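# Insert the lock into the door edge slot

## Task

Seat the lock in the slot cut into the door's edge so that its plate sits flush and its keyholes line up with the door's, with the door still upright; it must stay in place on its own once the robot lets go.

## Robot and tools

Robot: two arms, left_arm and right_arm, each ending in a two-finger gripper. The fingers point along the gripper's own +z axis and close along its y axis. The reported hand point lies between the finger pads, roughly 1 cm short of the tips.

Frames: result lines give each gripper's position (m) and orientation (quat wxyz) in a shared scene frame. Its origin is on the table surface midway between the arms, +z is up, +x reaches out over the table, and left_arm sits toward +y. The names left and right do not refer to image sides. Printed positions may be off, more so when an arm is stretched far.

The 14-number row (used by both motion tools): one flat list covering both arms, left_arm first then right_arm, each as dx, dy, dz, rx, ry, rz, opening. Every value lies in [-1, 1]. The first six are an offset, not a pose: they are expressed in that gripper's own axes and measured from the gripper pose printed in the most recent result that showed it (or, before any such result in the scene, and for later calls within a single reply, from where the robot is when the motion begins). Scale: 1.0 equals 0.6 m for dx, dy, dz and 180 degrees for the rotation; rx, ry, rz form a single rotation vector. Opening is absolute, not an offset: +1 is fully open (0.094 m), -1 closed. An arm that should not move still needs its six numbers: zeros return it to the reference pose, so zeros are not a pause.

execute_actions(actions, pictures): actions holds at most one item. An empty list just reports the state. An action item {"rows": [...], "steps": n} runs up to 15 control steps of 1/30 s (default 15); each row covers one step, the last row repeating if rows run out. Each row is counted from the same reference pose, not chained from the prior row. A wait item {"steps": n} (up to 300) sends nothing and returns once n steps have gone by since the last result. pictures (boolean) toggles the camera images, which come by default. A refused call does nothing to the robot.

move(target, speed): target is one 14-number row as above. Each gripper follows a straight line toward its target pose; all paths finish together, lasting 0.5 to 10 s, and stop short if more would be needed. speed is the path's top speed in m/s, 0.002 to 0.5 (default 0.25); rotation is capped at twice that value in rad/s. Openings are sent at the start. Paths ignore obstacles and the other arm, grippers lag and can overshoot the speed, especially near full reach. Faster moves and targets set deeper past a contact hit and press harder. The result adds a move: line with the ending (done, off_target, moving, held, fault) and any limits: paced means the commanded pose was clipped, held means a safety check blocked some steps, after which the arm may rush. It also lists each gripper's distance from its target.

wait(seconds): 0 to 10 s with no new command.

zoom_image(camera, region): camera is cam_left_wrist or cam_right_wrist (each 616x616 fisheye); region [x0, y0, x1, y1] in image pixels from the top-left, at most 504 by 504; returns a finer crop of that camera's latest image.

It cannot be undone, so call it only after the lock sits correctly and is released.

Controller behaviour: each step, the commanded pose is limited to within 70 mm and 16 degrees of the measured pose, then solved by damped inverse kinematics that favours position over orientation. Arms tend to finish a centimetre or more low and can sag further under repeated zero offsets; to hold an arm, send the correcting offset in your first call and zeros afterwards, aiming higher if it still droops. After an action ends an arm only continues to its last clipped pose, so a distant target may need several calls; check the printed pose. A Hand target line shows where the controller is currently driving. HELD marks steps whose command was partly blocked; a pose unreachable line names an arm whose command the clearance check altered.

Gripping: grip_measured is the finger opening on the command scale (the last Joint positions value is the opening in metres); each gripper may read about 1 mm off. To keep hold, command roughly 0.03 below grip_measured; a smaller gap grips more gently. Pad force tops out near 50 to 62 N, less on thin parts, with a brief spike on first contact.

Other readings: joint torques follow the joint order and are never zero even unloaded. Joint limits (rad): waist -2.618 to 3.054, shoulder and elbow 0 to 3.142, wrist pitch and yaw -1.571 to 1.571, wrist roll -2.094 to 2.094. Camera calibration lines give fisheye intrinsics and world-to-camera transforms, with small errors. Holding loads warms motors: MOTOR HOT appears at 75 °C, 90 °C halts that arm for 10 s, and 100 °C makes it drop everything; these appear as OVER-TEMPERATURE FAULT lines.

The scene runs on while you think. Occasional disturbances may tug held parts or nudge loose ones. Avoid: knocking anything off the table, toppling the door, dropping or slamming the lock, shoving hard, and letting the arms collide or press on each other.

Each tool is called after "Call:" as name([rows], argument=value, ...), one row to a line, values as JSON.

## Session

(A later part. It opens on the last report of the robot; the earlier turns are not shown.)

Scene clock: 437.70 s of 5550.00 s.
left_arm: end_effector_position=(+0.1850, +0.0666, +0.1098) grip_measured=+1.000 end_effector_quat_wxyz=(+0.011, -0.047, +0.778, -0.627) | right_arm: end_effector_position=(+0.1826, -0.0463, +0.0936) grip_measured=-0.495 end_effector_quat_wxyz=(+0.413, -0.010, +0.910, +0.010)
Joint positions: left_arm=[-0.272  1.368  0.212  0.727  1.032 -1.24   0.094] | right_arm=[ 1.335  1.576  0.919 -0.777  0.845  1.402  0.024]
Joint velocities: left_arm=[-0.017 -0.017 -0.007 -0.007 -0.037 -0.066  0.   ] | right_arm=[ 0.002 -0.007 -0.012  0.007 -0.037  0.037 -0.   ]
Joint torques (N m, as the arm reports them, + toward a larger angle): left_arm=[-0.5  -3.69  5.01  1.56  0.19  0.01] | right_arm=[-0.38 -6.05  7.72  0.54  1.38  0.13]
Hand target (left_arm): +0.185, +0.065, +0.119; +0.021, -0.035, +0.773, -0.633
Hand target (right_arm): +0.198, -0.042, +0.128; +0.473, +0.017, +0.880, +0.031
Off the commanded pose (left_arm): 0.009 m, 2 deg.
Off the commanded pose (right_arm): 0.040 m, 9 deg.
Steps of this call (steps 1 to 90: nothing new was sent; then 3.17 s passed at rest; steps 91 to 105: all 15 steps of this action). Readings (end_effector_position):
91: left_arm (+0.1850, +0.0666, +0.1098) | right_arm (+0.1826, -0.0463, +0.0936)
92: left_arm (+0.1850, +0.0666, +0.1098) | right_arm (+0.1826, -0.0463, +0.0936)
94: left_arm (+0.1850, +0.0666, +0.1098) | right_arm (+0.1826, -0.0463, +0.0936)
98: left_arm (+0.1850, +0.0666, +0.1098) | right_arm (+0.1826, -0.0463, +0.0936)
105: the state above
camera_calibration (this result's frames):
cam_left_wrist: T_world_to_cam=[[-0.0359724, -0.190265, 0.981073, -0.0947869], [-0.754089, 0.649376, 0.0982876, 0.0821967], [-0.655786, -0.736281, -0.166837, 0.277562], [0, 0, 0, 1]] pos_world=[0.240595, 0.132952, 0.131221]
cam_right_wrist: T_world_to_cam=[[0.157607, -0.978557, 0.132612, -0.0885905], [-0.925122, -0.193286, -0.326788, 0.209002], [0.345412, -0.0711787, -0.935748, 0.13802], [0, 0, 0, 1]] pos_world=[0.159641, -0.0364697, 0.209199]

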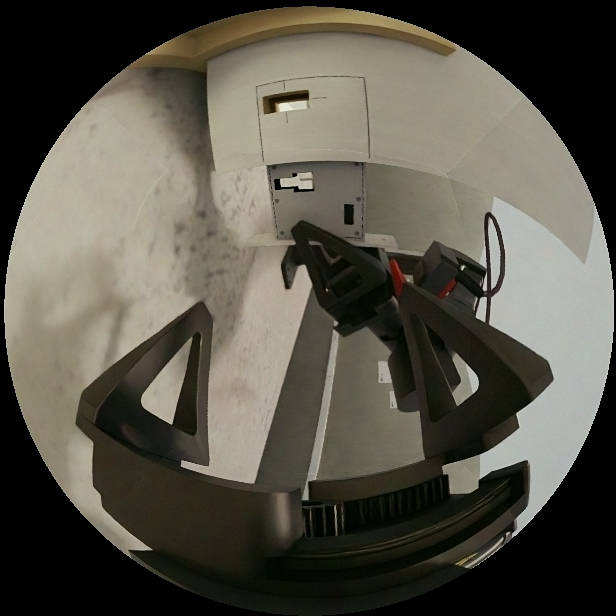

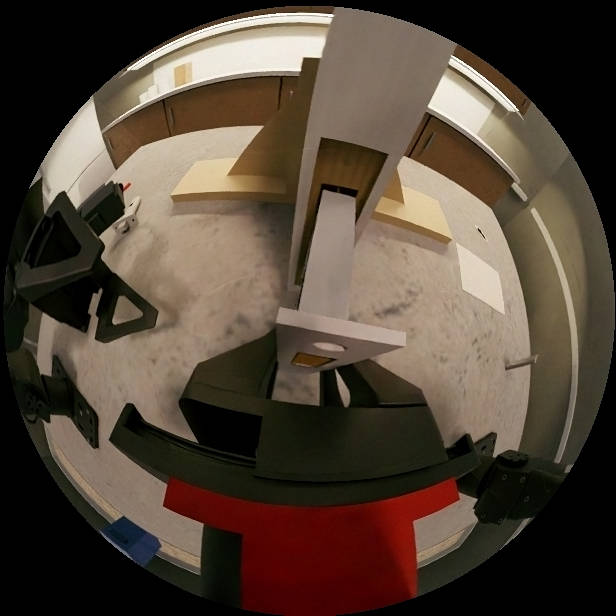

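Call:
execute_actions([
  {"rows":[[0.07,0,-0.02,0.005,0,0.01,1,-0.052,0.01,-0.023,-0.008,-0.036,0.017,-0.6]]},
])

Call:
zoom_image(camera="cam_right_wrist", region=[240, 110, 420, 320])

Call:
zoom_image(camera="cam_left_wrist", region=[230, 70, 430, 230])

Scene clock: 455.10 s of 5550.00 s.
left_arm: end_effector_position=(+0.1428, +0.0765, +0.1098) grip_measured=+1.000 end_effector_quat_wxyz=(+0.016, -0.040, +0.774, -0.631) | right_arm: end_effector_position=(+0.1822, -0.0481, +0.0942) grip_measured=-0.495 end_effector_quat_wxyz=(+0.416, -0.008, +0.909, +0.008)
Joint positions: left_arm=[-0.325  1.118  0.059  0.682  0.989 -1.277  0.094] | right_arm=[ 1.339  1.576  0.919 -0.788  0.851  1.415  0.024]
Joint velocities: left_arm=[-0.012 -0.007  0.007 -0.095 -0.037 -0.037  0.   ] | right_arm=[ 0.002 -0.007  0.012 -0.051 -0.007 -0.081  0.001]
Joint torques (N m, as the arm reports them, + toward a larger angle): left_arm=[-0.86 -2.37  5.09  1.56  0.11  0.  ] | right_arm=[ 0.7  -6.19  7.98  0.42  1.15  0.13]
Hand target (left_arm): +0.142, +0.075, +0.114; +0.021, -0.035, +0.773, -0.633
Hand target (right_arm): +0.192, -0.042, +0.126; +0.462, +0.011, +0.886, +0.033
Off the commanded pose (left_arm): 0.005 m, 1 deg.
Off the commanded pose (right_arm): 0.035 m, 7 deg.
Steps of this call (steps 1 to 90: nothing new was sent; then 13.90 s passed at rest; steps 91 to 105: all 15 steps of this action). Readings (end_effector_position):
91: left_arm (+0.1815, +0.0672, +0.1094) | right_arm (+0.1823, -0.0462, +0.0936)
92: left_arm (+0.1715, +0.0685, +0.1099) | right_arm (+0.1822, -0.0464, +0.0938)
94: left_arm (+0.1508, +0.0718, +0.1082) | right_arm (+0.1821, -0.0470, +0.0940)
98: left_arm (+0.1419, +0.0756, +0.1105) | right_arm (+0.1821, -0.0476, +0.0941)
105: the state above
camera_calibration (this result's frames):
cam_left_wrist: T_world_to_cam=[[-0.0543867, -0.180219, 0.982122, -0.0926398], [-0.751762, 0.654744, 0.0785154, 0.045407], [-0.657188, -0.734052, -0.171091, 0.25768], [0, 0, 0, 1]] pos_world=[0.198441, 0.142725, 0.131505]
cam_right_wrist: T_world_to_cam=[[0.15073, -0.979333, 0.134859, -0.0893229], [-0.924775, -0.187898, -0.330887, 0.209067], [0.349388, -0.07484, -0.933984, 0.137453], [0, 0, 0, 1]] pos_world=[0.158779, -0.0379066, 0.209603]

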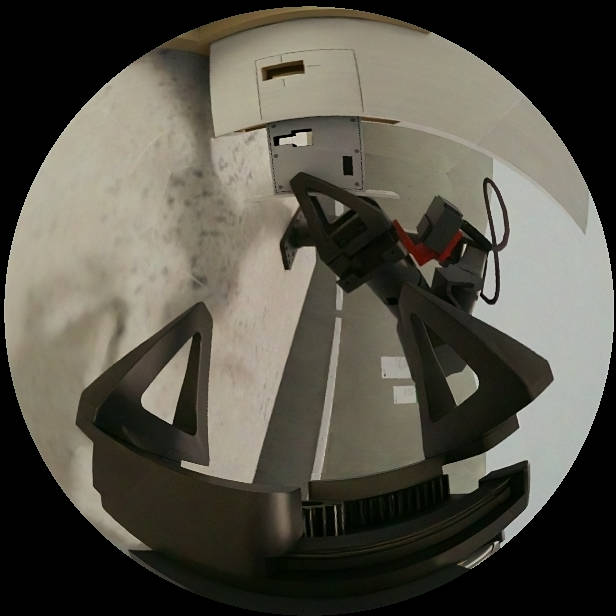

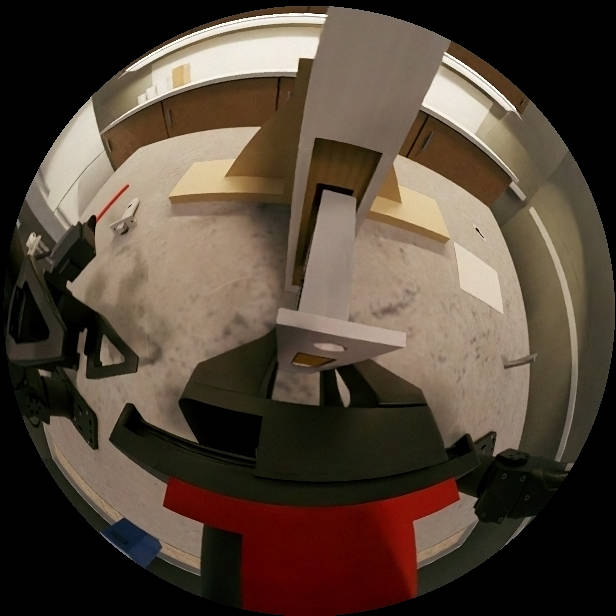

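Region (240, 110, 420, 320) of cam_right_wrist's 616x616 image, scaled by 2.400, with more detail than that image has; it fills the left 432 columns of this view, and the rest is white.

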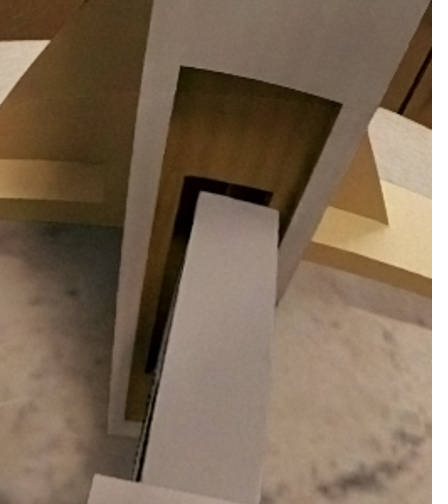

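Region (230, 70, 430, 230) of cam_left_wrist's 616x616 image, scaled by 2.520, with more detail than that image has; it fills the top 403 rows of this view, and the rest is white.

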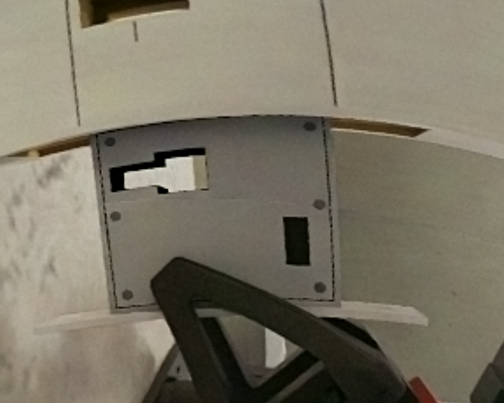

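Call:
execute_actions([
  {"rows":[[0,-0.008,0,0,0,0.004,1,-0.053,0.012,-0.021,-0.01,-0.034,0.002,-0.6]]},
])

Call:
zoom_image(camera="cam_right_wrist", region=[240, 110, 420, 320])

Scene clock: 466.20 s of 5550.00 s.
left_arm: end_effector_position=(+0.1413, +0.0777, +0.1037) grip_measured=+1.000 end_effector_quat_wxyz=(+0.004, -0.052, +0.780, -0.623) | right_arm: end_effector_position=(+0.1823, -0.0487, +0.0942) grip_measured=-0.495 end_effector_quat_wxyz=(+0.416, -0.022, +0.909, +0.000)
Joint positions: left_arm=[-0.325  1.118  0.059  0.644  0.984 -1.278  0.094] | right_arm=[ 1.339  1.576  0.919 -0.792  0.852  1.385  0.024]
Joint velocities: left_arm=[ 0.012  0.012  0.002  0.11  -0.066  0.022  0.   ] | right_arm=[-0.017 -0.002 -0.002  0.037 -0.037 -0.037  0.   ]
Joint torques (N m, as the arm reports them, + toward a larger angle): left_arm=[-0.46 -2.78  5.82  1.57  0.15  0.1 ] | right_arm=[ 0.37 -6.44  7.76  0.47  1.13 -0.08]
Hand target (left_arm): +0.143, +0.076, +0.114; +0.020, -0.035, +0.774, -0.632
Hand target (right_arm): +0.192, -0.043, +0.126; +0.462, -0.009, +0.886, +0.023
Off the commanded pose (left_arm): 0.011 m, 3 deg.
Off the commanded pose (right_arm): 0.035 m, 7 deg.
Steps of this call (steps 1 to 90: nothing new was sent; then 7.60 s passed at rest; steps 91 to 105: all 15 steps of this action). Readings (end_effector_position):
91: left_arm (+0.1428, +0.0770, +0.1075) | right_arm (+0.1822, -0.0482, +0.0941)
92: left_arm (+0.1425, +0.0771, +0.1068) | right_arm (+0.1822, -0.0483, +0.0942)
94: left_arm (+0.1420, +0.0774, +0.1056) | right_arm (+0.1823, -0.0484, +0.0942)
98: left_arm (+0.1416, +0.0776, +0.1043) | right_arm (+0.1822, -0.0486, +0.0942)
105: the state above
camera_calibration (this result's frames):
cam_left_wrist: T_world_to_cam=[[-0.020638, -0.19862, 0.979859, -0.0896184], [-0.751125, 0.649904, 0.115917, 0.0403462], [-0.659838, -0.733604, -0.162601, 0.256011], [0, 0, 0, 1]] pos_world=[0.197381, 0.14379, 0.124764]
cam_right_wrist: T_world_to_cam=[[0.169853, -0.972221, 0.161045, -0.0956055], [-0.9203, -0.214929, -0.326884, 0.20653], [0.352417, -0.092687, -0.931242, 0.135764], [0, 0, 0, 1]] pos_world=[0.158463, -0.0359769, 0.209337]

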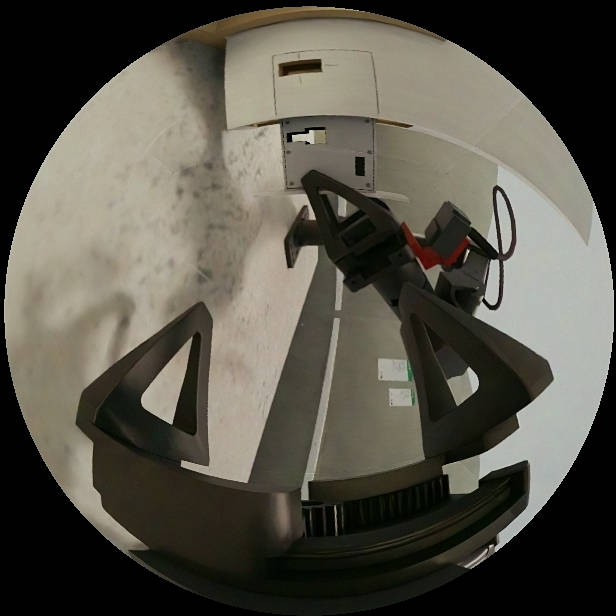

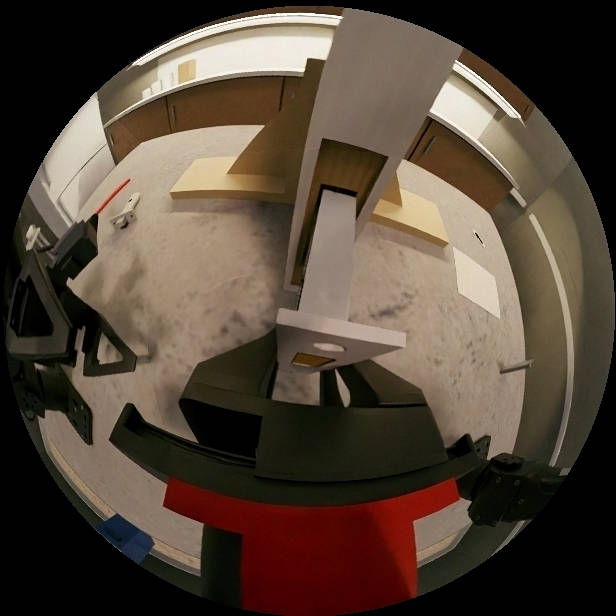

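Region (240, 110, 420, 320) of cam_right_wrist's 616x616 image, scaled by 2.400, with more detail than that image has; it fills the left 432 columns of this view, and the rest is white.

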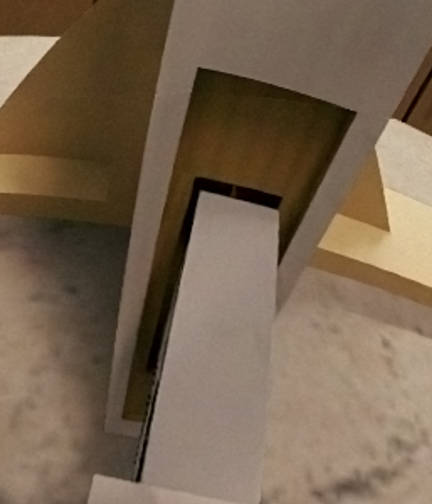

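Call:
execute_actions([
  {"rows":[[0,-0.018,0,0.006,0,0.012,1,-0.063,0.011,-0.012,-0.01,-0.036,0.018,-0.6]]},
])

Call:
zoom_image(camera="cam_right_wrist", region=[240, 110, 420, 320])

Scene clock: 475.30 s of 5550.00 s.
left_arm: end_effector_position=(+0.1408, +0.0780, +0.1049) grip_measured=+1.000 end_effector_quat_wxyz=(+0.005, -0.051, +0.780, -0.624) | right_arm: end_effector_position=(+0.1826, -0.0488, +0.0942) grip_measured=-0.495 end_effector_quat_wxyz=(+0.416, -0.030, +0.909, -0.004)
Joint positions: left_arm=[-0.325  1.104  0.059  0.632  0.984 -1.278  0.094] | right_arm=[ 1.338  1.576  0.919 -0.791  0.852  1.366  0.024]
Joint velocities: left_arm=[ 0.002 -0.017 -0.017  0.022  0.051 -0.037  0.   ] | right_arm=[ 0.017  0.002  0.002 -0.081 -0.022 -0.022  0.   ]
Joint torques (N m, as the arm reports them, + toward a larger angle): left_arm=[-0.72 -2.22  5.93  1.54  0.14  0.01] | right_arm=[-1.67 -6.76  7.27  0.77  1.15 -0.1 ]
Hand target (left_arm): +0.142, +0.075, +0.114; +0.016, -0.037, +0.775, -0.631
Hand target (right_arm): +0.200, -0.043, +0.127; +0.465, -0.000, +0.885, +0.024
Off the commanded pose (left_arm): 0.010 m, 2 deg.
Off the commanded pose (right_arm): 0.039 m, 8 deg.
Steps of this call (steps 1 to 90: nothing new was sent; then 5.60 s passed at rest; steps 91 to 105: all 15 steps of this action). Readings (end_effector_position):
91: left_arm (+0.1412, +0.0778, +0.1036) | right_arm (+0.1825, -0.0488, +0.0942)
92: left_arm (+0.1411, +0.0779, +0.1041) | right_arm (+0.1826, -0.0488, +0.0942)
94: left_arm (+0.1411, +0.0779, +0.1052) | right_arm (+0.1826, -0.0488, +0.0942)
98: left_arm (+0.1410, +0.0779, +0.1054) | right_arm (+0.1826, -0.0488, +0.0942)
105: the state above
camera_calibration (this result's frames):
cam_left_wrist: T_world_to_cam=[[-0.0232999, -0.197257, 0.980075, -0.0905961], [-0.751436, 0.650063, 0.112972, 0.0399875], [-0.659395, -0.733831, -0.163372, 0.256114], [0, 0, 0, 1]] pos_world=[0.196817, 0.144079, 0.126115]
cam_right_wrist: T_world_to_cam=[[0.180534, -0.967973, 0.17446, -0.0987697], [-0.917715, -0.229588, -0.324173, 0.205349], [0.353845, -0.101581, -0.929772, 0.13482], [0, 0, 0, 1]] pos_world=[0.158578, -0.0347657, 0.209152]

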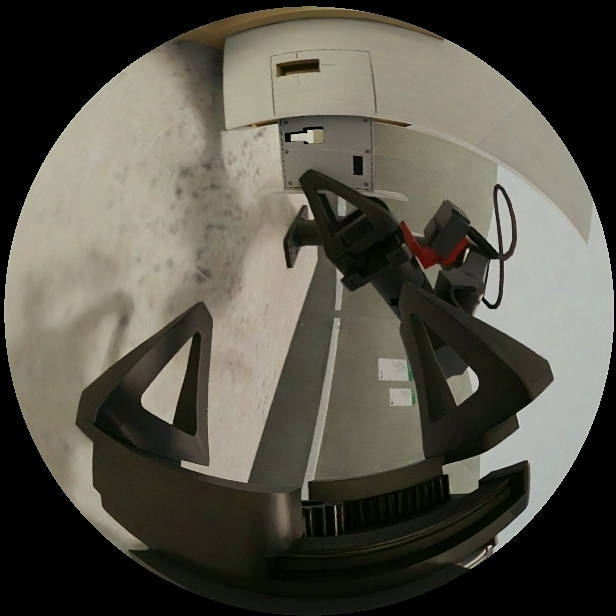

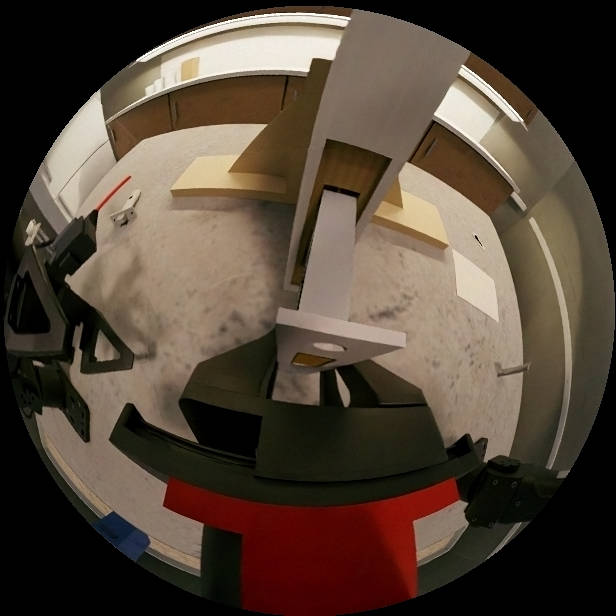

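Region (240, 110, 420, 320) of cam_right_wrist's 616x616 image, scaled by 2.400, with more detail than that image has; it fills the left 432 columns of this view, and the rest is white.

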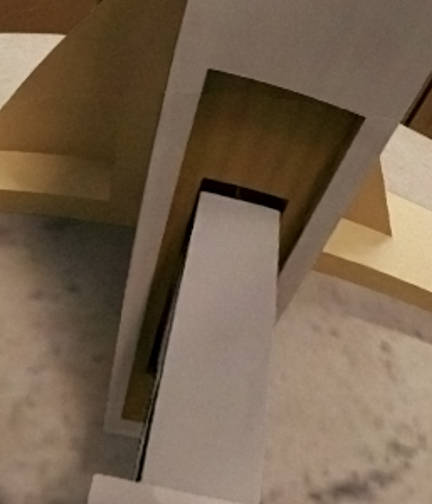

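Call:
execute_actions([
  {"rows":[[0,-0.016,0,0.006,0,0.012,1,-0.057,0.016,-0.019,-0.015,-0.036,0.036,-0.6]]},
])

Call:
zoom_image(camera="cam_right_wrist", region=[240, 110, 420, 320])

Scene clock: 485.70 s of 5550.00 s.
left_arm: end_effector_position=(+0.1408, +0.0780, +0.1048) grip_measured=+1.000 end_effector_quat_wxyz=(+0.005, -0.051, +0.780, -0.624) | right_arm: end_effector_position=(+0.1825, -0.0485, +0.0942) grip_measured=-0.495 end_effector_quat_wxyz=(+0.416, -0.016, +0.909, +0.003)
Joint positions: left_arm=[-0.325  1.104  0.059  0.631  0.984 -1.278  0.094] | right_arm=[ 1.338  1.576  0.919 -0.789  0.851  1.396  0.024]
Joint velocities: left_arm=[ 0.002 -0.007 -0.017  0.095 -0.007 -0.022  0.   ] | right_arm=[ 0.002 -0.012  0.007 -0.022  0.007  0.037  0.   ]
Joint torques (N m, as the arm reports them, + toward a larger angle): left_arm=[-0.6  -2.57  5.62  1.58  0.18  0.04] | right_arm=[ 0.02 -6.72  7.3   0.77  1.15  0.11]
Hand target (left_arm): +0.141, +0.076, +0.114; +0.017, -0.036, +0.774, -0.631
Hand target (right_arm): +0.194, -0.040, +0.127; +0.464, +0.014, +0.885, +0.041
Off the commanded pose (left_arm): 0.010 m, 2 deg.
Off the commanded pose (right_arm): 0.037 m, 8 deg.
Steps of this call (steps 1 to 90: nothing new was sent; then 6.90 s passed at rest; steps 91 to 105: all 15 steps of this action). Readings (end_effector_position):
91: left_arm (+0.1408, +0.0780, +0.1048) | right_arm (+0.1826, -0.0488, +0.0942)
92: left_arm (+0.1408, +0.0780, +0.1048) | right_arm (+0.1826, -0.0488, +0.0942)
94: left_arm (+0.1408, +0.0780, +0.1048) | right_arm (+0.1826, -0.0487, +0.0943)
98: left_arm (+0.1408, +0.0780, +0.1048) | right_arm (+0.1826, -0.0485, +0.0942)
105: the state above
camera_calibration (this result's frames):
cam_left_wrist: T_world_to_cam=[[-0.0226344, -0.197598, 0.980022, -0.0905384], [-0.751359, 0.650024, 0.113708, 0.0398659], [-0.659506, -0.733774, -0.16318, 0.256072], [0, 0, 0, 1]] pos_world=[0.196785, 0.144095, 0.125982]
cam_right_wrist: T_world_to_cam=[[0.161665, -0.975348, 0.150204, -0.0930154], [-0.922344, -0.203462, -0.328458, 0.207877], [0.350922, -0.0854391, -0.932499, 0.136398], [0, 0, 0, 1]] pos_world=[0.158906, -0.0367736, 0.209441]

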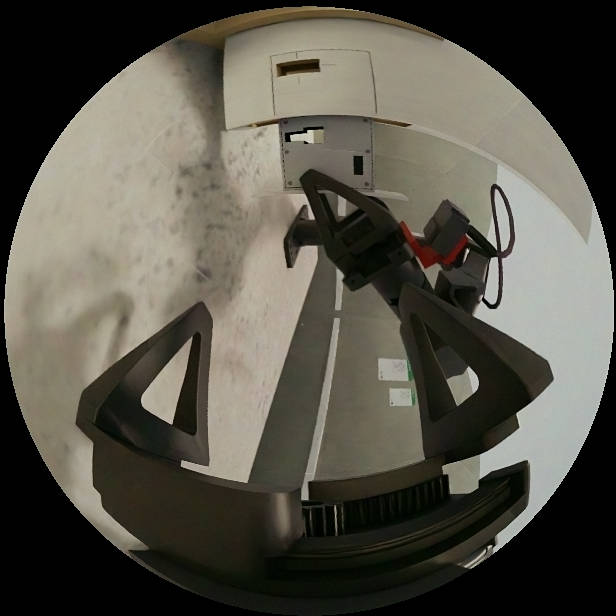

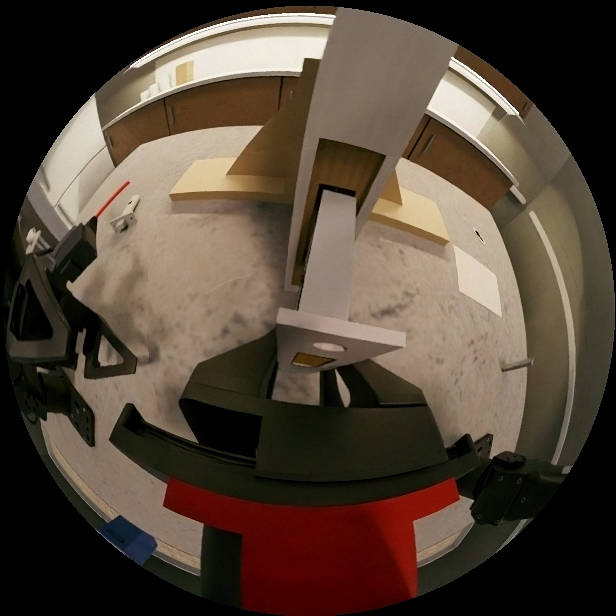

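Region (240, 110, 420, 320) of cam_right_wrist's 616x616 image, scaled by 2.400, with more detail than that image has; it fills the left 432 columns of this view, and the rest is white.

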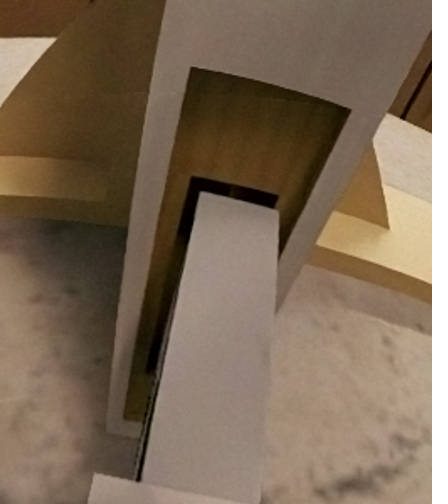

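Call:
execute_actions([
  {"rows":[[0,-0.016,0,0.006,0,0.012,1,-0.057,0.021,-0.019,-0.0185,-0.037,0.026,-0.6]]},
])

Call:
zoom_image(camera="cam_right_wrist", region=[240, 110, 420, 320])

Scene clock: 492.40 s of 5550.00 s.
left_arm: end_effector_position=(+0.1408, +0.0780, +0.1048) grip_measured=+1.000 end_effector_quat_wxyz=(+0.005, -0.051, +0.780, -0.624) | right_arm: end_effector_position=(+0.1825, -0.0480, +0.0942) grip_measured=-0.495 end_effector_quat_wxyz=(+0.416, -0.015, +0.909, +0.005)
Joint positions: left_arm=[-0.325  1.104  0.059  0.631  0.984 -1.278  0.094] | right_arm=[ 1.338  1.576  0.919 -0.787  0.851  1.398  0.024]
Joint velocities: left_arm=[ 0.022 -0.002  0.017  0.081  0.007  0.066  0.   ] | right_arm=[ 0.007  0.002 -0.017 -0.037  0.007 -0.022 -0.   ]
Joint torques (N m, as the arm reports them, + toward a larger angle): left_arm=[-0.66 -2.58  5.65  1.57  0.16  0.03] | right_arm=[ 0.09 -6.8   7.09  0.92  1.17  0.02]
Hand target (left_arm): +0.141, +0.076, +0.114; +0.017, -0.036, +0.775, -0.631
Hand target (right_arm): +0.194, -0.038, +0.127; +0.465, +0.013, +0.884, +0.045
Off the commanded pose (left_arm): 0.010 m, 2 deg.
Off the commanded pose (right_arm): 0.038 m, 9 deg.
Steps of this call (steps 1 to 90: nothing new was sent; then 3.20 s passed at rest; steps 91 to 105: all 15 steps of this action). Readings (end_effector_position):
91: left_arm (+0.1408, +0.0780, +0.1048) | right_arm (+0.1825, -0.0482, +0.0942)
92: left_arm (+0.1408, +0.0780, +0.1048) | right_arm (+0.1825, -0.0480, +0.0942)
94: left_arm (+0.1408, +0.0780, +0.1048) | right_arm (+0.1825, -0.0480, +0.0942)
98: left_arm (+0.1408, +0.0780, +0.1048) | right_arm (+0.1825, -0.0480, +0.0942)
105: the state above
camera_calibration (this result's frames):
cam_left_wrist: T_world_to_cam=[[-0.0226344, -0.197598, 0.980022, -0.0905384], [-0.751359, 0.650024, 0.113708, 0.0398659], [-0.659506, -0.733774, -0.16318, 0.256072], [0, 0, 0, 1]] pos_world=[0.196785, 0.144095, 0.125982]
cam_right_wrist: T_world_to_cam=[[0.16104, -0.975957, 0.146878, -0.0921421], [-0.922417, -0.201764, -0.329299, 0.208106], [0.351016, -0.082452, -0.932732, 0.13666], [0, 0, 0, 1]] pos_world=[0.15883, -0.0366706, 0.20953]

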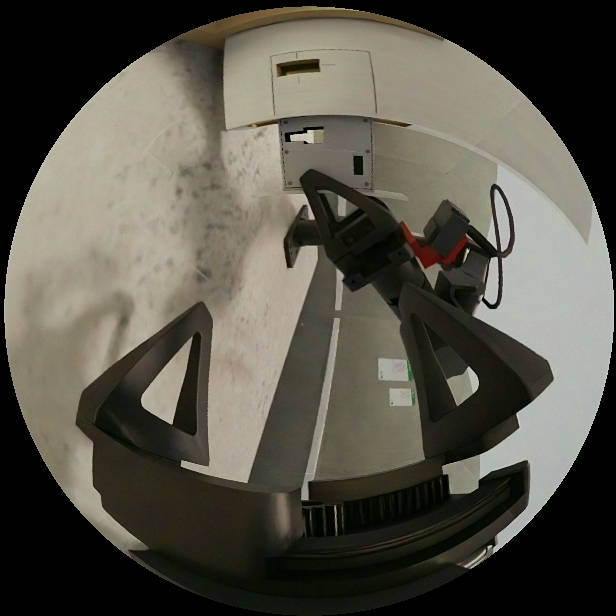

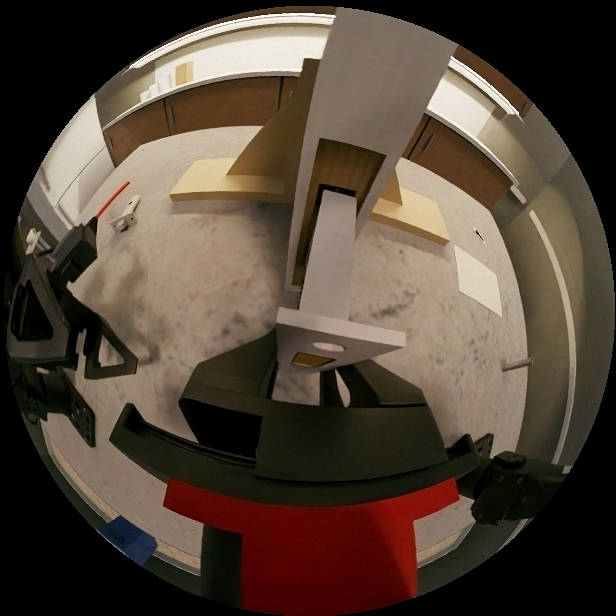

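Region (240, 110, 420, 320) of cam_right_wrist's 616x616 image, scaled by 2.400, with more detail than that image has; it fills the left 432 columns of this view, and the rest is white.

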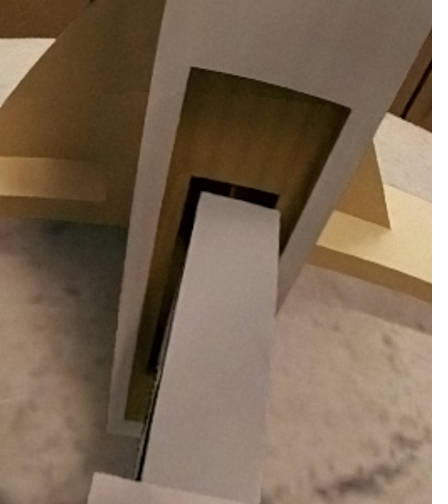

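Call:
execute_actions([
  {"rows":[[0,-0.016,0,0.006,0,0.012,1,-0.062,0.025,-0.014,-0.021,-0.04,0.032,-0.6]]},
])

Call:
zoom_image(camera="cam_right_wrist", region=[240, 110, 420, 320])

Scene clock: 500.63 s of 5550.00 s.
left_arm: end_effector_position=(+0.1408, +0.0780, +0.1048) grip_measured=+1.000 end_effector_quat_wxyz=(+0.005, -0.051, +0.780, -0.624) | right_arm: end_effector_position=(+0.1824, -0.0450, +0.0943) grip_measured=-0.495 end_effector_quat_wxyz=(+0.416, -0.012, +0.909, +0.012)
Joint positions: left_arm=[-0.325  1.104  0.059  0.631  0.984 -1.278  0.094] | right_arm=[ 1.338  1.576  0.919 -0.771  0.849  1.398  0.024]
Joint velocities: left_arm=[ 0.007  0.007 -0.007 -0.081  0.007  0.037  0.   ] | right_arm=[-0.022 -0.012 -0.012  0.022  0.007  0.095 -0.   ]
Joint torques (N m, as the arm reports them, + toward a larger angle): left_arm=[-0.66 -2.58  5.66  1.56  0.18  0.05] | right_arm=[-0.75 -6.73  6.74  1.11  1.23 -0.03]
Hand target (left_arm): +0.141, +0.076, +0.114; +0.017, -0.036, +0.775, -0.631
Hand target (right_arm): +0.198, -0.036, +0.128; +0.469, +0.022, +0.881, +0.052
Off the commanded pose (left_arm): 0.010 m, 2 deg.
Off the commanded pose (right_arm): 0.040 m, 9 deg.
Steps of this call (steps 1 to 90: nothing new was sent; then 4.73 s passed at rest; steps 91 to 105: all 15 steps of this action). Readings (end_effector_position):
91: left_arm (+0.1408, +0.0780, +0.1048) | right_arm (+0.1825, -0.0476, +0.0943)
92: left_arm (+0.1408, +0.0780, +0.1048) | right_arm (+0.1825, -0.0470, +0.0943)
94: left_arm (+0.1408, +0.0780, +0.1048) | right_arm (+0.1825, -0.0459, +0.0943)
98: left_arm (+0.1408, +0.0780, +0.1048) | right_arm (+0.1824, -0.0450, +0.0943)
105: the state above
camera_calibration (this result's frames):
cam_left_wrist: T_world_to_cam=[[-0.0226344, -0.197598, 0.980022, -0.0905384], [-0.751359, 0.650024, 0.113708, 0.0398659], [-0.659506, -0.733774, -0.16318, 0.256072], [0, 0, 0, 1]] pos_world=[0.196785, 0.144095, 0.125982]
cam_right_wrist: T_world_to_cam=[[0.161477, -0.978102, 0.131308, -0.0879615], [-0.92268, -0.196835, -0.331538, 0.20919], [0.350124, -0.0676195, -0.93426, 0.13797], [0, 0, 0, 1]] pos_world=[0.158913, -0.0355299, 0.209804]

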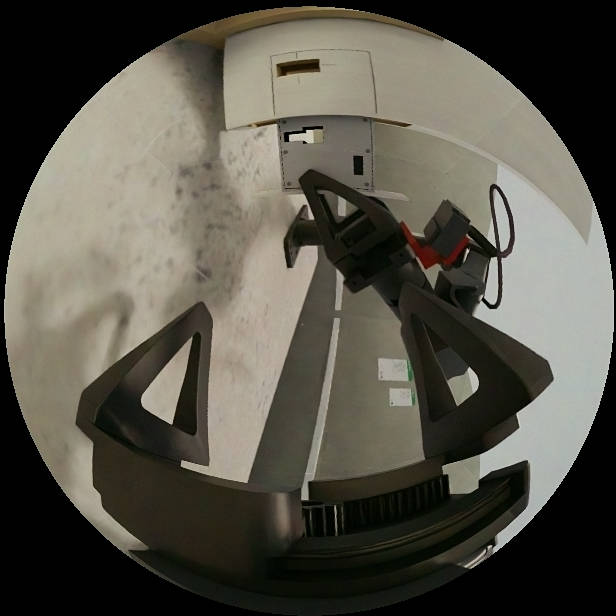

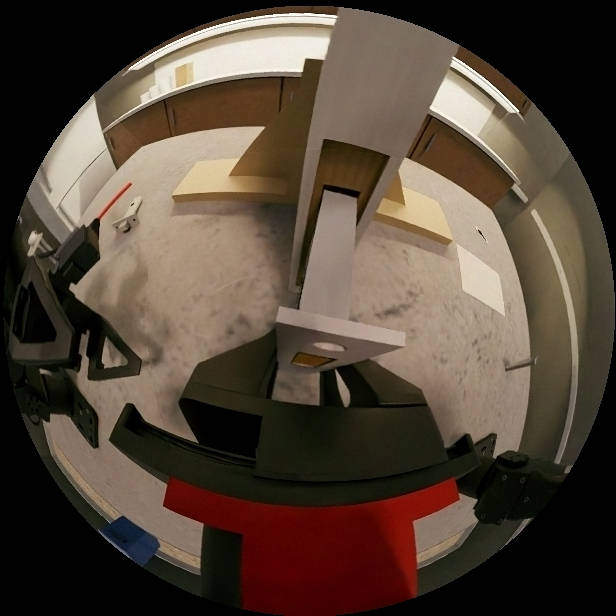

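Region (240, 110, 420, 320) of cam_right_wrist's 616x616 image, scaled by 2.400, with more detail than that image has; it fills the left 432 columns of this view, and the rest is white.

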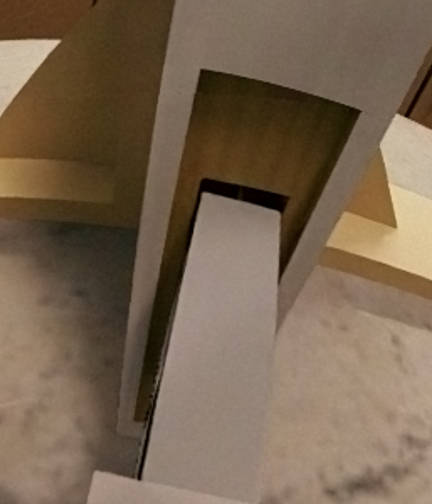

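Call:
execute_actions([
  {"rows":[[0,-0.016,0,0.006,0,0.012,1,-0.051,0.0104,-0.025,-0.0113,-0.034,0.011,-0.6]]},
])

Call:
zoom_image(camera="cam_right_wrist", region=[240, 110, 420, 320])

Scene clock: 515.73 s of 5550.00 s.
left_arm: end_effector_position=(+0.1408, +0.0780, +0.1048) grip_measured=+1.000 end_effector_quat_wxyz=(+0.005, -0.051, +0.780, -0.624) | right_arm: end_effector_position=(+0.1819, -0.0458, +0.0947) grip_measured=-0.495 end_effector_quat_wxyz=(+0.417, -0.015, +0.909, +0.010)
Joint positions: left_arm=[-0.325  1.104  0.059  0.631  0.984 -1.278  0.094] | right_arm=[ 1.341  1.576  0.919 -0.778  0.853  1.398  0.024]
Joint velocities: left_arm=[ 0.022  0.017 -0.012  0.051 -0.007  0.022  0.   ] | right_arm=[-0.007  0.002  0.002 -0.007  0.022 -0.022  0.001]
Joint torques (N m, as the arm reports them, + toward a larger angle): left_arm=[-0.64 -2.58  5.66  1.55  0.17  0.04] | right_arm=[ 0.83 -6.84  7.42  0.48  1.1  -0.04]
Hand target (left_arm): +0.141, +0.076, +0.114; +0.017, -0.036, +0.775, -0.631
Hand target (right_arm): +0.190, -0.040, +0.126; +0.462, -0.001, +0.886, +0.035
Off the commanded pose (left_arm): 0.010 m, 2 deg.
Off the commanded pose (right_arm): 0.035 m, 7 deg.
Steps of this call (steps 1 to 90: nothing new was sent; then 11.60 s passed at rest; steps 91 to 105: all 15 steps of this action). Readings (end_effector_position):
91: left_arm (+0.1408, +0.0780, +0.1048) | right_arm (+0.1821, -0.0455, +0.0942)
92: left_arm (+0.1408, +0.0780, +0.1048) | right_arm (+0.1820, -0.0458, +0.0942)
94: left_arm (+0.1408, +0.0780, +0.1048) | right_arm (+0.1818, -0.0457, +0.0945)
98: left_arm (+0.1408, +0.0780, +0.1048) | right_arm (+0.1819, -0.0457, +0.0947)
105: the state above
camera_calibration (this result's frames):
cam_left_wrist: T_world_to_cam=[[-0.0226344, -0.197598, 0.980022, -0.0905384], [-0.751359, 0.650024, 0.113708, 0.0398659], [-0.659506, -0.733774, -0.16318, 0.256072], [0, 0, 0, 1]] pos_world=[0.196785, 0.144095, 0.125982]
cam_right_wrist: T_world_to_cam=[[0.163775, -0.976721, 0.138541, -0.0897391], [-0.920907, -0.201724, -0.333523, 0.20832], [0.353705, -0.0729603, -0.932507, 0.137402], [0, 0, 0, 1]] pos_world=[0.157941, -0.0356019, 0.210041]

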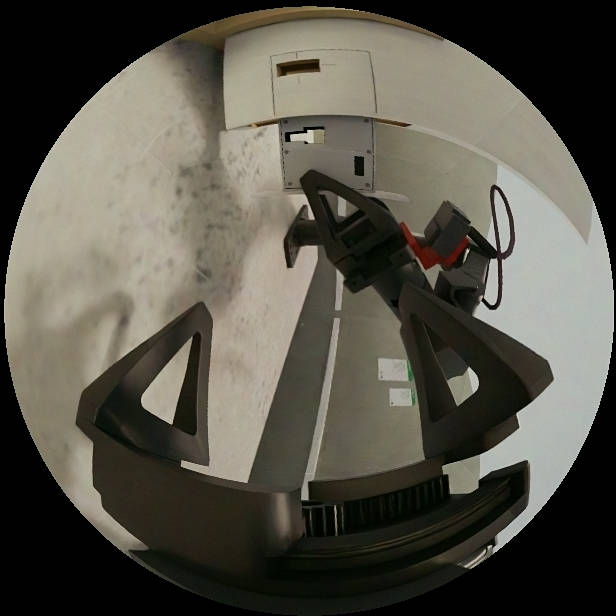

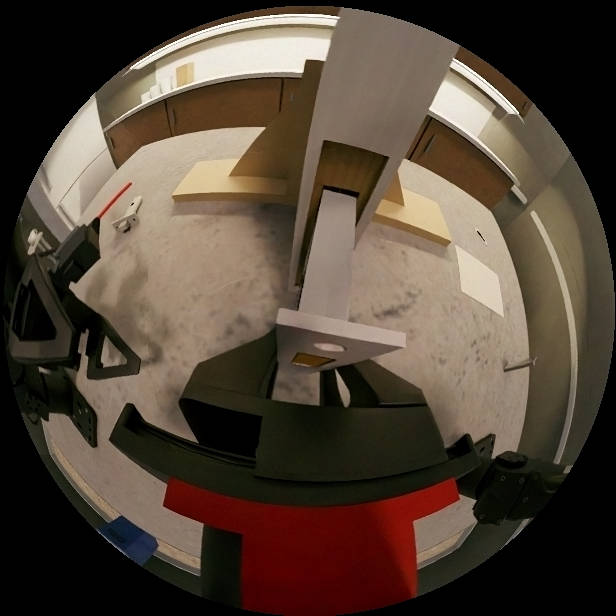

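Region (240, 110, 420, 320) of cam_right_wrist's 616x616 image, scaled by 2.400, with more detail than that image has; it fills the left 432 columns of this view, and the rest is white.

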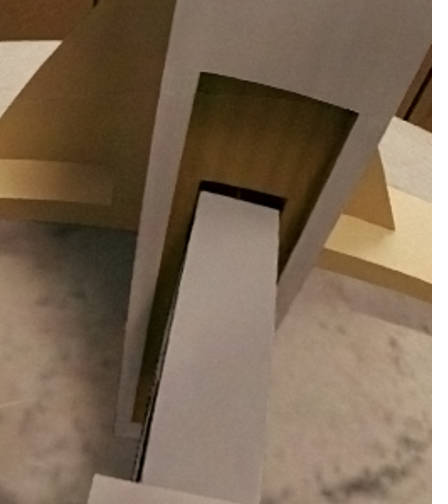

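Call:
execute_actions([
  {"rows":[[0,-0.016,0,0.006,0,0.012,1,-0.0545,0.007,-0.021,-0.0085,-0.034,0.0145,-0.6]]},
], pictures=false)

Call:
execute_actions([
  {"rows":[[0,-0.016,0,0.006,0,0.012,1,-0.066,0.007,-0.012,-0.008,-0.04,0.024,-0.6]]},
])

Call:
zoom_image(camera="cam_right_wrist", region=[240, 110, 420, 320])

Scene clock: 527.60 s of 5550.00 s.
left_arm: end_effector_position=(+0.1408, +0.0780, +0.1048) grip_measured=+1.000 end_effector_quat_wxyz=(+0.005, -0.051, +0.780, -0.624) | right_arm: end_effector_position=(+0.1820, -0.0465, +0.0948) grip_measured=-0.495 end_effector_quat_wxyz=(+0.418, -0.016, +0.908, +0.008)
Joint positions: left_arm=[-0.325  1.104  0.059  0.631  0.984 -1.278  0.094] | right_arm=[ 1.341  1.576  0.919 -0.781  0.854  1.398  0.024]
Joint velocities: left_arm=[-0.017 -0.007  0.007  0.022  0.007  0.022  0.   ] | right_arm=[-0.022  0.002  0.002  0.11   0.007  0.066 -0.   ]
Joint torques (N m, as the arm reports them, + toward a larger angle): left_arm=[-0.64 -2.53  5.68  1.55  0.17  0.05] | right_arm=[ 0.12 -6.82  7.41  0.43  1.13  0.  ]
Hand target (left_arm): +0.141, +0.076, +0.114; +0.017, -0.036, +0.775, -0.631
Hand target (right_arm): +0.193, -0.043, +0.127; +0.463, +0.003, +0.886, +0.031
Off the commanded pose (left_arm): 0.010 m, 2 deg.
Off the commanded pose (right_arm): 0.035 m, 7 deg.
Steps of this call (steps 1 to 90: nothing new was sent; then 8.37 s passed at rest; steps 91 to 105: all 15 steps of this action). Readings (end_effector_position):
91: left_arm (+0.1408, +0.0780, +0.1048) | right_arm (+0.1819, -0.0459, +0.0948)
92: left_arm (+0.1408, +0.0780, +0.1048) | right_arm (+0.1819, -0.0459, +0.0947)
94: left_arm (+0.1408, +0.0780, +0.1048) | right_arm (+0.1820, -0.0462, +0.0948)
98: left_arm (+0.1408, +0.0780, +0.1048) | right_arm (+0.1820, -0.0463, +0.0947)
105: the state above

Scene clock: 528.10 s of 5550.00 s.
left_arm: end_effector_position=(+0.1408, +0.0780, +0.1048) grip_measured=+1.000 end_effector_quat_wxyz=(+0.005, -0.051, +0.780, -0.624) | right_arm: end_effector_position=(+0.1823, -0.0466, +0.0948) grip_measured=-0.495 end_effector_quat_wxyz=(+0.418, -0.015, +0.908, +0.008)
Joint positions: left_arm=[-0.325  1.104  0.059  0.631  0.984 -1.278  0.094] | right_arm=[ 1.34   1.576  0.919 -0.781  0.854  1.398  0.024]
Joint velocities: left_arm=[-0.017 -0.007  0.012 -0.066  0.007  0.081  0.   ] | right_arm=[ 0.017  0.012 -0.012  0.037  0.037  0.022  0.001]
Joint torques (N m, as the arm reports them, + toward a larger angle): left_arm=[-0.61 -2.52  5.69  1.58  0.18  0.06] | right_arm=[-1.66 -6.85  6.97  0.71  1.25 -0.02]
Hand target (left_arm): +0.141, +0.076, +0.114; +0.017, -0.036, +0.775, -0.631
Hand target (right_arm): +0.200, -0.044, +0.129; +0.471, +0.017, +0.881, +0.033
Off the commanded pose (left_arm): 0.010 m, 2 deg.
Off the commanded pose (right_arm): 0.040 m, 8 deg.
Steps of this call (steps 1 to 15: all 15 steps of this action). Readings (end_effector_position):
1: left_arm (+0.1408, +0.0780, +0.1048) | right_arm (+0.1822, -0.0465, +0.0948)
2: left_arm (+0.1408, +0.0780, +0.1048) | right_arm (+0.1823, -0.0466, +0.0948)
4: left_arm (+0.1408, +0.0780, +0.1048) | right_arm (+0.1823, -0.0466, +0.0948)
8: left_arm (+0.1408, +0.0780, +0.1048) | right_arm (+0.1823, -0.0466, +0.0948)
15: the state above
camera_calibration (this result's frames):
cam_left_wrist: T_world_to_cam=[[-0.0226344, -0.197598, 0.980022, -0.0905384], [-0.751359, 0.650024, 0.113708, 0.0398659], [-0.659506, -0.733774, -0.16318, 0.256072], [0, 0, 0, 1]] pos_world=[0.196785, 0.144095, 0.125982]
cam_right_wrist: T_world_to_cam=[[0.162281, -0.976498, 0.141835, -0.0906233], [-0.920756, -0.201538, -0.334051, 0.208637], [0.354785, -0.0763853, -0.931822, 0.136888], [0, 0, 0, 1]] pos_world=[0.158244, -0.035989, 0.210105]

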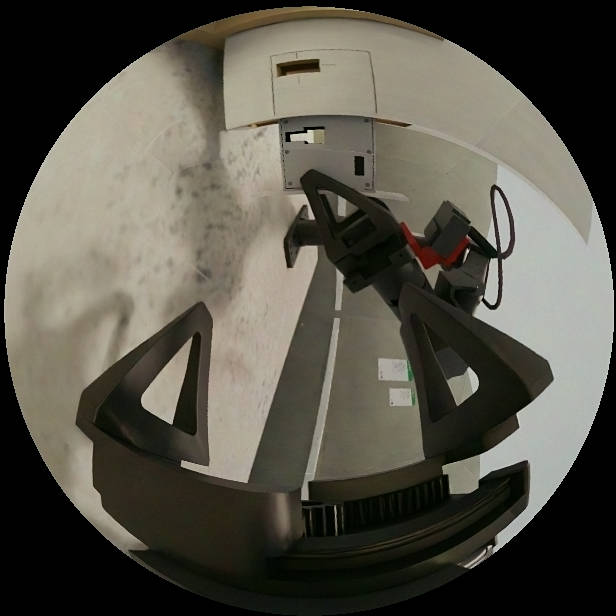

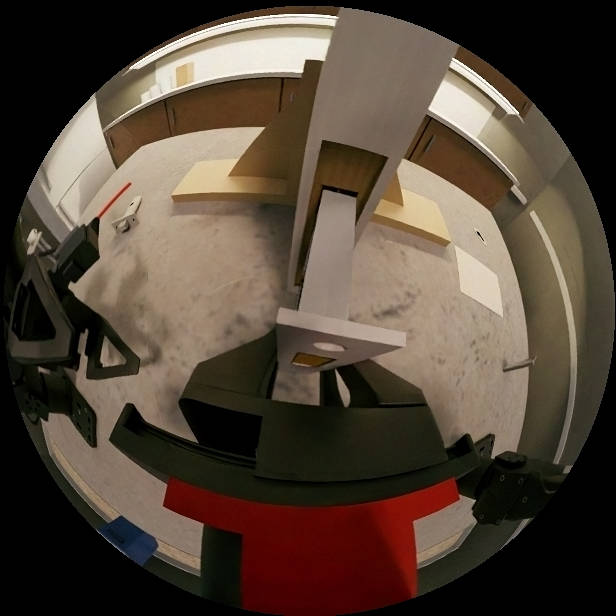

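Region (240, 110, 420, 320) of cam_right_wrist's 616x616 image, scaled by 2.400, with more detail than that image has; it fills the left 432 columns of this view, and the rest is white.

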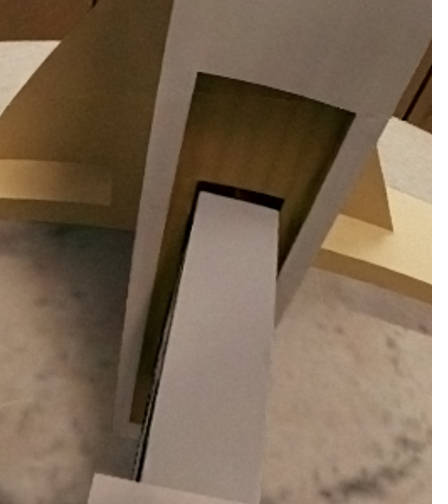

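Call:
execute_actions([
  {"rows":[[0,-0.016,0,0.006,0,0.012,1,-0.071,0.007,-0.0163,-0.011,-0.041,0.0275,-0.6]]},
])

Call:
zoom_image(camera="cam_right_wrist", region=[240, 110, 420, 320])

Scene clock: 534.83 s of 5550.00 s.
left_arm: end_effector_position=(+0.1408, +0.0780, +0.1048) grip_measured=+1.000 end_effector_quat_wxyz=(+0.005, -0.051, +0.780, -0.624) | right_arm: end_effector_position=(+0.1831, -0.0465, +0.0974) grip_measured=-0.495 end_effector_quat_wxyz=(+0.418, -0.011, +0.908, +0.012)
Joint positions: left_arm=[-0.325  1.104  0.059  0.631  0.984 -1.278  0.094] | right_arm=[ 1.338  1.567  0.919 -0.779  0.855  1.398  0.024]
Joint velocities: left_arm=[-0.007  0.002  0.002 -0.007  0.007  0.037  0.   ] | right_arm=[-0.022  0.007 -0.002 -0.007  0.022  0.007 -0.   ]
Joint torques (N m, as the arm reports them, + toward a larger angle): left_arm=[-0.5  -2.47  5.55  1.56  0.16  0.03] | right_arm=[-1.48 -7.11  6.96  0.73  1.27 -0.02]
Hand target (left_arm): +0.141, +0.076, +0.114; +0.017, -0.036, +0.775, -0.631
Hand target (right_arm): +0.201, -0.044, +0.133; +0.473, +0.021, +0.880, +0.039
Off the commanded pose (left_arm): 0.010 m, 2 deg.
Off the commanded pose (right_arm): 0.041 m, 9 deg.
Steps of this call (steps 1 to 90: nothing new was sent; then 3.23 s passed at rest; steps 91 to 105: all 15 steps of this action). Readings (end_effector_position):
91: left_arm (+0.1408, +0.0780, +0.1048) | right_arm (+0.1823, -0.0465, +0.0952)
92: left_arm (+0.1408, +0.0780, +0.1048) | right_arm (+0.1826, -0.0465, +0.0957)
94: left_arm (+0.1408, +0.0780, +0.1048) | right_arm (+0.1832, -0.0466, +0.0969)
98: left_arm (+0.1408, +0.0780, +0.1048) | right_arm (+0.1831, -0.0465, +0.0974)
105: the state above
camera_calibration (this result's frames):
cam_left_wrist: T_world_to_cam=[[-0.0226344, -0.197598, 0.980022, -0.0905384], [-0.751359, 0.650024, 0.113708, 0.0398659], [-0.659506, -0.733774, -0.16318, 0.256072], [0, 0, 0, 1]] pos_world=[0.196785, 0.144095, 0.125982]
cam_right_wrist: T_world_to_cam=[[0.159445, -0.978437, 0.131291, -0.0895858], [-0.92087, -0.195339, -0.337404, 0.210865], [0.355775, -0.0671045, -0.932159, 0.139263], [0, 0, 0, 1]] pos_world=[0.158917, -0.0371188, 0.212724]

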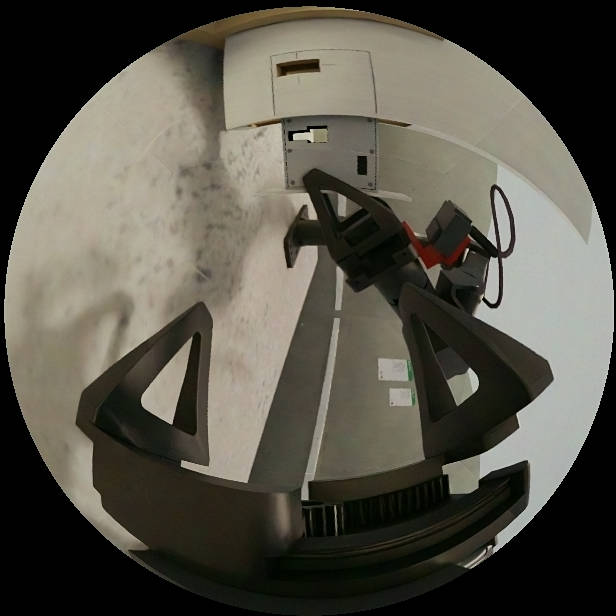

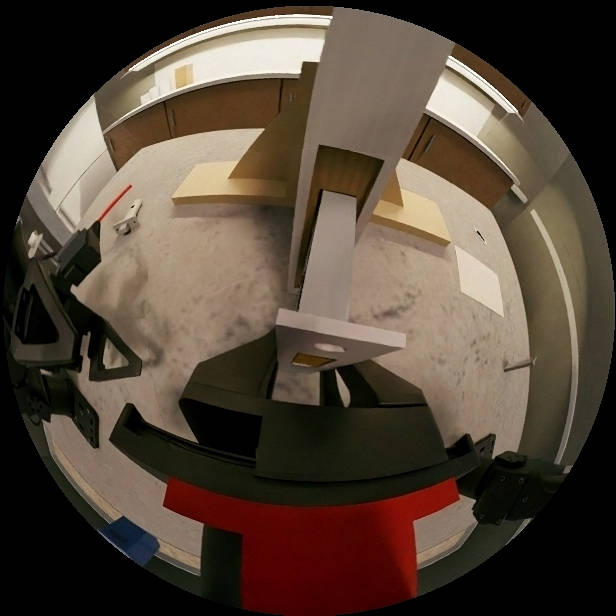

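Region (240, 110, 420, 320) of cam_right_wrist's 616x616 image, scaled by 2.400, with more detail than that image has; it fills the left 432 columns of this view, and the rest is white.

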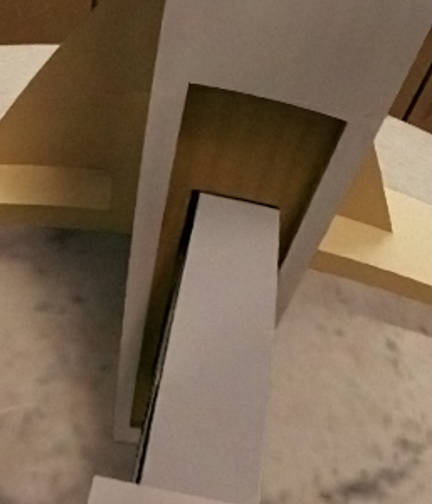

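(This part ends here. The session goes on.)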